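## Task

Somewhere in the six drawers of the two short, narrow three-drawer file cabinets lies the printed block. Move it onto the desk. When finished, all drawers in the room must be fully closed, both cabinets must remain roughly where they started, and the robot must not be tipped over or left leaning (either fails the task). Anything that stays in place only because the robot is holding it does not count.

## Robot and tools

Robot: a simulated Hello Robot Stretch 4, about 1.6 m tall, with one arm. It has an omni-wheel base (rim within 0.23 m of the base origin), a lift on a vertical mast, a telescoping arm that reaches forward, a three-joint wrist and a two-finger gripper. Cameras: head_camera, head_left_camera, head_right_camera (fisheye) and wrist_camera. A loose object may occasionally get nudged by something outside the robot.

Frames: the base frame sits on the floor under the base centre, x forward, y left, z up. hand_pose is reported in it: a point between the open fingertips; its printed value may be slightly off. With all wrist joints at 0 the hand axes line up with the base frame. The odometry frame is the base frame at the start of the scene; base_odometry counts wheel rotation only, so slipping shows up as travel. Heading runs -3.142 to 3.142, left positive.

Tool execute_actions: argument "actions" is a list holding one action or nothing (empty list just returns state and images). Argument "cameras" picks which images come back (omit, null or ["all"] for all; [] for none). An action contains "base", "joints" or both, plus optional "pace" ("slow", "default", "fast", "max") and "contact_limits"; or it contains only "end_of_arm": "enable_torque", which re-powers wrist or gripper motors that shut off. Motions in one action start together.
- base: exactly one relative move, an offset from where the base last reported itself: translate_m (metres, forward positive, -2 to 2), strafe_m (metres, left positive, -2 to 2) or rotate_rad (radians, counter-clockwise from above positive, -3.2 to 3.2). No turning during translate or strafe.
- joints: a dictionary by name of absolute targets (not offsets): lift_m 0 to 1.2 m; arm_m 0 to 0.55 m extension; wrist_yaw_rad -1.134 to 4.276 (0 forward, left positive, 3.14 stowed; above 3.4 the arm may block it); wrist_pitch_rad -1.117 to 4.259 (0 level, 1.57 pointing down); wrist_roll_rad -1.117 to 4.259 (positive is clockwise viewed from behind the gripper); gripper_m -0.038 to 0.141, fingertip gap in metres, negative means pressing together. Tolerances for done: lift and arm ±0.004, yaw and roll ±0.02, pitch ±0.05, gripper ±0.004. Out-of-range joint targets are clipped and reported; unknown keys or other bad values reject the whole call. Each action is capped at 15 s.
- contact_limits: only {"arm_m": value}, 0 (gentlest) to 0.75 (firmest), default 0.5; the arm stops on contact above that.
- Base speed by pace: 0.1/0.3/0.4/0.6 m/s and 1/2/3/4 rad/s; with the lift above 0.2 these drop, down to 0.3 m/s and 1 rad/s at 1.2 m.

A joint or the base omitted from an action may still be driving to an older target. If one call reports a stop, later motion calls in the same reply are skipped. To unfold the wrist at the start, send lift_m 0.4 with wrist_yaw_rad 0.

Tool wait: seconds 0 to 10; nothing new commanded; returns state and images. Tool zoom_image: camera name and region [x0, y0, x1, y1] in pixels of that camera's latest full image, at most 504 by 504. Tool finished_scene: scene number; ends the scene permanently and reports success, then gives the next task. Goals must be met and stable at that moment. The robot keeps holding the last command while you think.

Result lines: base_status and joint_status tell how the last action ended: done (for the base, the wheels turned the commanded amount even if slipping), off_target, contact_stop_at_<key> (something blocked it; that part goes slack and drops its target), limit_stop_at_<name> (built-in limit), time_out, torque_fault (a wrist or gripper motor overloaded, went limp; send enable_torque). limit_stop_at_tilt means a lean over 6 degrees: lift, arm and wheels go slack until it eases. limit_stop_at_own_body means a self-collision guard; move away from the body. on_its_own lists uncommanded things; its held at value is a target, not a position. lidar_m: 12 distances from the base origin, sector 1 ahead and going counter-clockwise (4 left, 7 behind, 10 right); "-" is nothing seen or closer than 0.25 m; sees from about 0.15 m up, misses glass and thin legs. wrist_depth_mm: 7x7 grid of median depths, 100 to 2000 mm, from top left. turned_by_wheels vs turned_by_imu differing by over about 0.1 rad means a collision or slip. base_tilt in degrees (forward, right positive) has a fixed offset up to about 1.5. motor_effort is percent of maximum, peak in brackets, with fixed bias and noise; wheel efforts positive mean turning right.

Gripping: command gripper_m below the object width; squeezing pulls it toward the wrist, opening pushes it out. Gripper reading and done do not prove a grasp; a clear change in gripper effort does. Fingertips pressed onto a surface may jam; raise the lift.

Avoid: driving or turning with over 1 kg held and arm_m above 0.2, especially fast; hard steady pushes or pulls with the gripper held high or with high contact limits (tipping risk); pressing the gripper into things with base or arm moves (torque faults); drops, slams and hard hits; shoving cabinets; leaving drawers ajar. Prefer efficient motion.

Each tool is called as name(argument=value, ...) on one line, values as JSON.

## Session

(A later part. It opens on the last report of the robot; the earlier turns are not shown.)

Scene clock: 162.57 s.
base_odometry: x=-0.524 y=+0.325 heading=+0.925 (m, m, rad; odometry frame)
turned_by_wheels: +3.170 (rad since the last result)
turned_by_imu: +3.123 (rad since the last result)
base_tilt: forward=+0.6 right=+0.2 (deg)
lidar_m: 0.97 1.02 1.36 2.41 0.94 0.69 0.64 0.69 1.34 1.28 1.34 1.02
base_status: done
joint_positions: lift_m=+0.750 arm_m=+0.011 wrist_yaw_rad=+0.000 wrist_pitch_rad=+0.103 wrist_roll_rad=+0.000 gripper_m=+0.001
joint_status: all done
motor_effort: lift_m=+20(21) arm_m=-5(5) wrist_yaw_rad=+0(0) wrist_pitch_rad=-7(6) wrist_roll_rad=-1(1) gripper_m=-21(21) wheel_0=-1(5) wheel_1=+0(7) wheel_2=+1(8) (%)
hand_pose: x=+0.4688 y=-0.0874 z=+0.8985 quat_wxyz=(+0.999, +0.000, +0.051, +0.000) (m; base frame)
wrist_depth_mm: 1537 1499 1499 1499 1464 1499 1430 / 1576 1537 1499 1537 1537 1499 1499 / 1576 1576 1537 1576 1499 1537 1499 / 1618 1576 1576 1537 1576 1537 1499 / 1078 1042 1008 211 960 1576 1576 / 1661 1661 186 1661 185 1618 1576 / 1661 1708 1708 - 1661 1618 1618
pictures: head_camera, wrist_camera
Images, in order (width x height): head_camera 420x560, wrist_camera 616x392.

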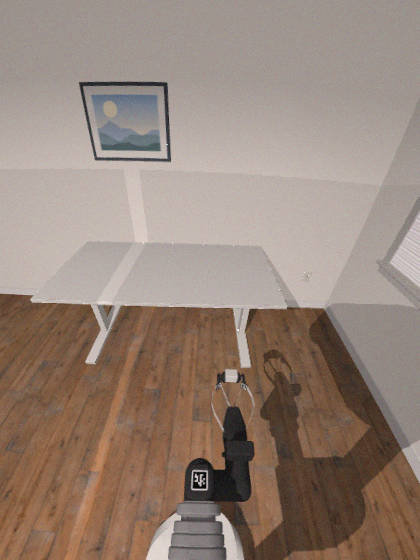

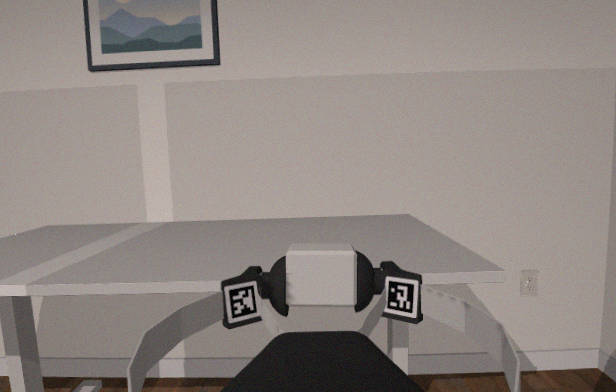

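execute_actions(actions=[{"base":{"translate_m":0.58},"joints":{"lift_m":0.95,"wrist_pitch_rad":1.57}}], cameras=[])

execute_actions(actions=[{"joints":{"arm_m":0.42}}], cameras=["wrist_camera"])

Scene clock: 168.23 s.
base_odometry: x=-0.175 y=+0.788 heading=+0.924 (m, m, rad; odometry frame)
turned_by_wheels: +0.000 (rad since the last result)
turned_by_imu: -0.003 (rad since the last result)
base_tilt: forward=+0.7 right=+0.2 (deg)
lidar_m: 0.38 0.42 0.57 2.41 1.75 1.27 1.23 1.28 1.35 1.26 0.61 0.43
base_status: done
joint_positions: lift_m=+0.950 arm_m=+0.011 wrist_yaw_rad=+0.000 wrist_pitch_rad=+1.570 wrist_roll_rad=+0.000 gripper_m=+0.001
joint_status: all done
motor_effort: lift_m=+19(23) arm_m=-5(5) wrist_yaw_rad=+0(1) wrist_pitch_rad=+0(5) wrist_roll_rad=-1(0) gripper_m=-22(21) wheel_0=-1(4) wheel_1=+0(6) wheel_2=+0(5) (%)
hand_pose: x=+0.1819 y=-0.0874 z=+0.8396 quat_wxyz=(+0.707, +0.000, +0.707, +0.000) (m; base frame)
wrist_depth_mm: 359 373 1078 1078 1060 1060 1042 / 1118 1098 1098 1078 1060 1060 1060 / 1098 1098 1078 1078 1078 1060 1060 / 1098 1098 1098 1078 1078 1060 1042 / 1118 1098 891 213 1078 1060 1060 / 1118 1118 186 778 186 1060 1060 / 1098 1118 1098 - 1060 1078 1060
pictures: none
No camera images: the call's "cameras" was empty. Leave "cameras" out to get every camera's image.

Scene clock: 170.53 s.
base_odometry: x=-0.175 y=+0.788 heading=+0.924 (m, m, rad; odometry frame)
turned_by_wheels: +0.000 (rad since the last result)
turned_by_imu: +0.000 (rad since the last result)
base_tilt: forward=+0.7 right=+0.2 (deg)
lidar_m: 0.39 0.42 0.58 2.39 1.77 1.29 1.24 1.30 1.34 1.26 0.60 0.41
base_status: not commanded
joint_positions: lift_m=+0.950 arm_m=+0.419 wrist_yaw_rad=+0.000 wrist_pitch_rad=+1.570 wrist_roll_rad=+0.000 gripper_m=+0.001
joint_status: all done
motor_effort: lift_m=+19(19) arm_m=+5(4) wrist_yaw_rad=+2(0) wrist_pitch_rad=+2(1) wrist_roll_rad=-1(1) gripper_m=-21(22) wheel_0=-1(1) wheel_1=-1(1) wheel_2=-1(1) (%)
hand_pose: x=+0.5903 y=-0.0874 z=+0.8396 quat_wxyz=(+0.707, +0.000, +0.707, +0.000) (m; base frame)
wrist_depth_mm: 353 351 347 345 342 340 336 / 355 351 347 345 342 340 336 / 355 351 349 345 342 338 336 / 353 351 351 347 343 342 336 / 357 351 349 212 343 340 338 / 357 353 186 345 185 340 336 / 355 353 349 - 343 342 338
pictures: wrist_camera
Images, in order (width x height): wrist_camera 616x392.

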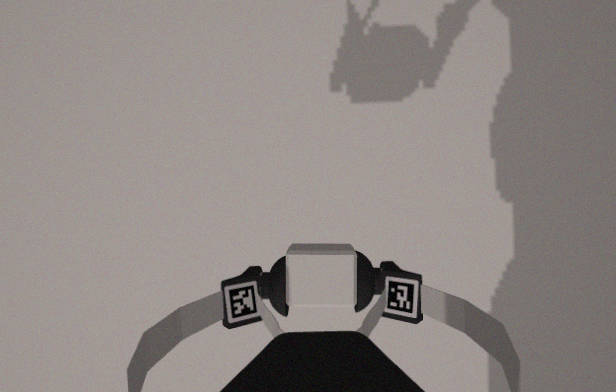

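Surface was at 242 when grasped; lower by 0.10.

execute_actions(actions=[{"joints":{"lift_m":0.849}}], cameras=[])

execute_actions(actions=[{"joints":{"gripper_m":0.07},"pace":"slow"}], cameras=[])

execute_actions(actions=[{"joints":{"lift_m":0.92}}], cameras=["wrist_camera"])

Scene clock: 173.40 s.
base_odometry: x=-0.175 y=+0.788 heading=+0.924 (m, m, rad; odometry frame)
turned_by_wheels: +0.000 (rad since the last result)
turned_by_imu: +0.000 (rad since the last result)
base_tilt: forward=+0.6 right=+0.2 (deg)
lidar_m: 0.40 0.41 0.56 2.41 1.74 1.28 1.23 1.31 1.32 1.25 0.61 0.42
base_status: not commanded
joint_positions: lift_m=+0.849 arm_m=+0.419 wrist_yaw_rad=+0.000 wrist_pitch_rad=+1.570 wrist_roll_rad=+0.000 gripper_m=+0.001
joint_status: all done
motor_effort: lift_m=+16(21) arm_m=+5(5) wrist_yaw_rad=+0(1) wrist_pitch_rad=+1(2) wrist_roll_rad=-1(1) gripper_m=-23(22) wheel_0=-1(1) wheel_1=-1(1) wheel_2=-1(1) (%)
hand_pose: x=+0.5903 y=-0.0874 z=+0.7389 quat_wxyz=(+0.707, +0.000, +0.707, +0.000) (m; base frame)
wrist_depth_mm: 250 248 245 243 241 239 237 / 251 249 246 245 241 239 238 / 250 249 246 244 242 239 237 / 251 249 247 245 243 240 238 / 251 250 245 211 242 240 238 / 252 250 186 243 186 240 238 / 252 250 248 - 243 241 238
pictures: none
No camera images: the call's "cameras" was empty. Leave "cameras" out to get every camera's image.

Scene clock: 176.10 s.
base_odometry: x=-0.175 y=+0.788 heading=+0.924 (m, m, rad; odometry frame)
turned_by_wheels: +0.000 (rad since the last result)
turned_by_imu: +0.000 (rad since the last result)
base_tilt: forward=+0.7 right=+0.2 (deg)
lidar_m: 0.39 0.43 0.57 2.40 1.77 1.29 1.23 1.28 1.34 1.25 0.57 0.42
base_status: not commanded
joint_positions: lift_m=+0.849 arm_m=+0.419 wrist_yaw_rad=+0.000 wrist_pitch_rad=+1.570 wrist_roll_rad=+0.000 gripper_m=+0.070
joint_status: all done
motor_effort: lift_m=+16(16) arm_m=+5(5) wrist_yaw_rad=+0(0) wrist_pitch_rad=+1(1) wrist_roll_rad=+0(2) gripper_m=+1(22) wheel_0=-1(1) wheel_1=-1(1) wheel_2=+0(1) (%)
hand_pose: x=+0.5902 y=-0.0874 z=+0.7389 quat_wxyz=(+0.707, +0.000, +0.707, +0.000) (m; base frame)
wrist_depth_mm: 253 251 248 246 245 242 240 / 253 250 249 246 244 242 239 / 254 251 248 247 245 242 240 / 253 251 249 246 245 243 241 / 254 251 249 246 244 243 241 / 254 251 198 217 244 243 241 / 254 253 249 - 245 243 241
pictures: none
No camera images: the call's "cameras" was empty. Leave "cameras" out to get every camera's image.

Scene clock: 177.37 s.
base_odometry: x=-0.175 y=+0.788 heading=+0.924 (m, m, rad; odometry frame)
turned_by_wheels: +0.000 (rad since the last result)
turned_by_imu: +0.000 (rad since the last result)
base_tilt: forward=+0.6 right=+0.2 (deg)
lidar_m: 0.39 0.41 0.57 2.40 1.72 1.28 1.23 1.28 1.35 1.25 0.59 0.42
base_status: not commanded
joint_positions: lift_m=+0.920 arm_m=+0.419 wrist_yaw_rad=+0.000 wrist_pitch_rad=+1.570 wrist_roll_rad=+0.000 gripper_m=+0.070
joint_status: all done
motor_effort: lift_m=+20(22) arm_m=+5(5) wrist_yaw_rad=+1(0) wrist_pitch_rad=+2(1) wrist_roll_rad=+0(1) gripper_m=-3(2) wheel_0=-2(1) wheel_1=-1(1) wheel_2=-1(1) (%)
hand_pose: x=+0.5903 y=-0.0874 z=+0.8095 quat_wxyz=(+0.707, +0.000, +0.707, +0.000) (m; base frame)
wrist_depth_mm: 324 320 319 314 310 310 307 / 324 320 317 315 312 310 307 / 324 320 319 315 314 310 307 / 324 322 319 315 312 309 307 / 325 324 319 314 314 310 309 / 325 322 198 315 195 309 309 / 325 322 320 - 314 310 309
pictures: wrist_camera
Images, in order (width x height): wrist_camera 616x392.

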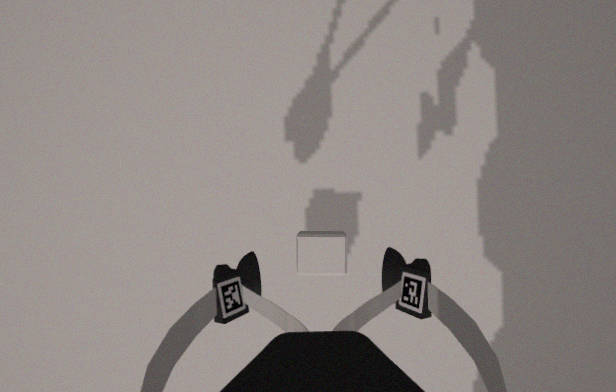

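finished_scene(scene=1)

The scene is finished: the task was done.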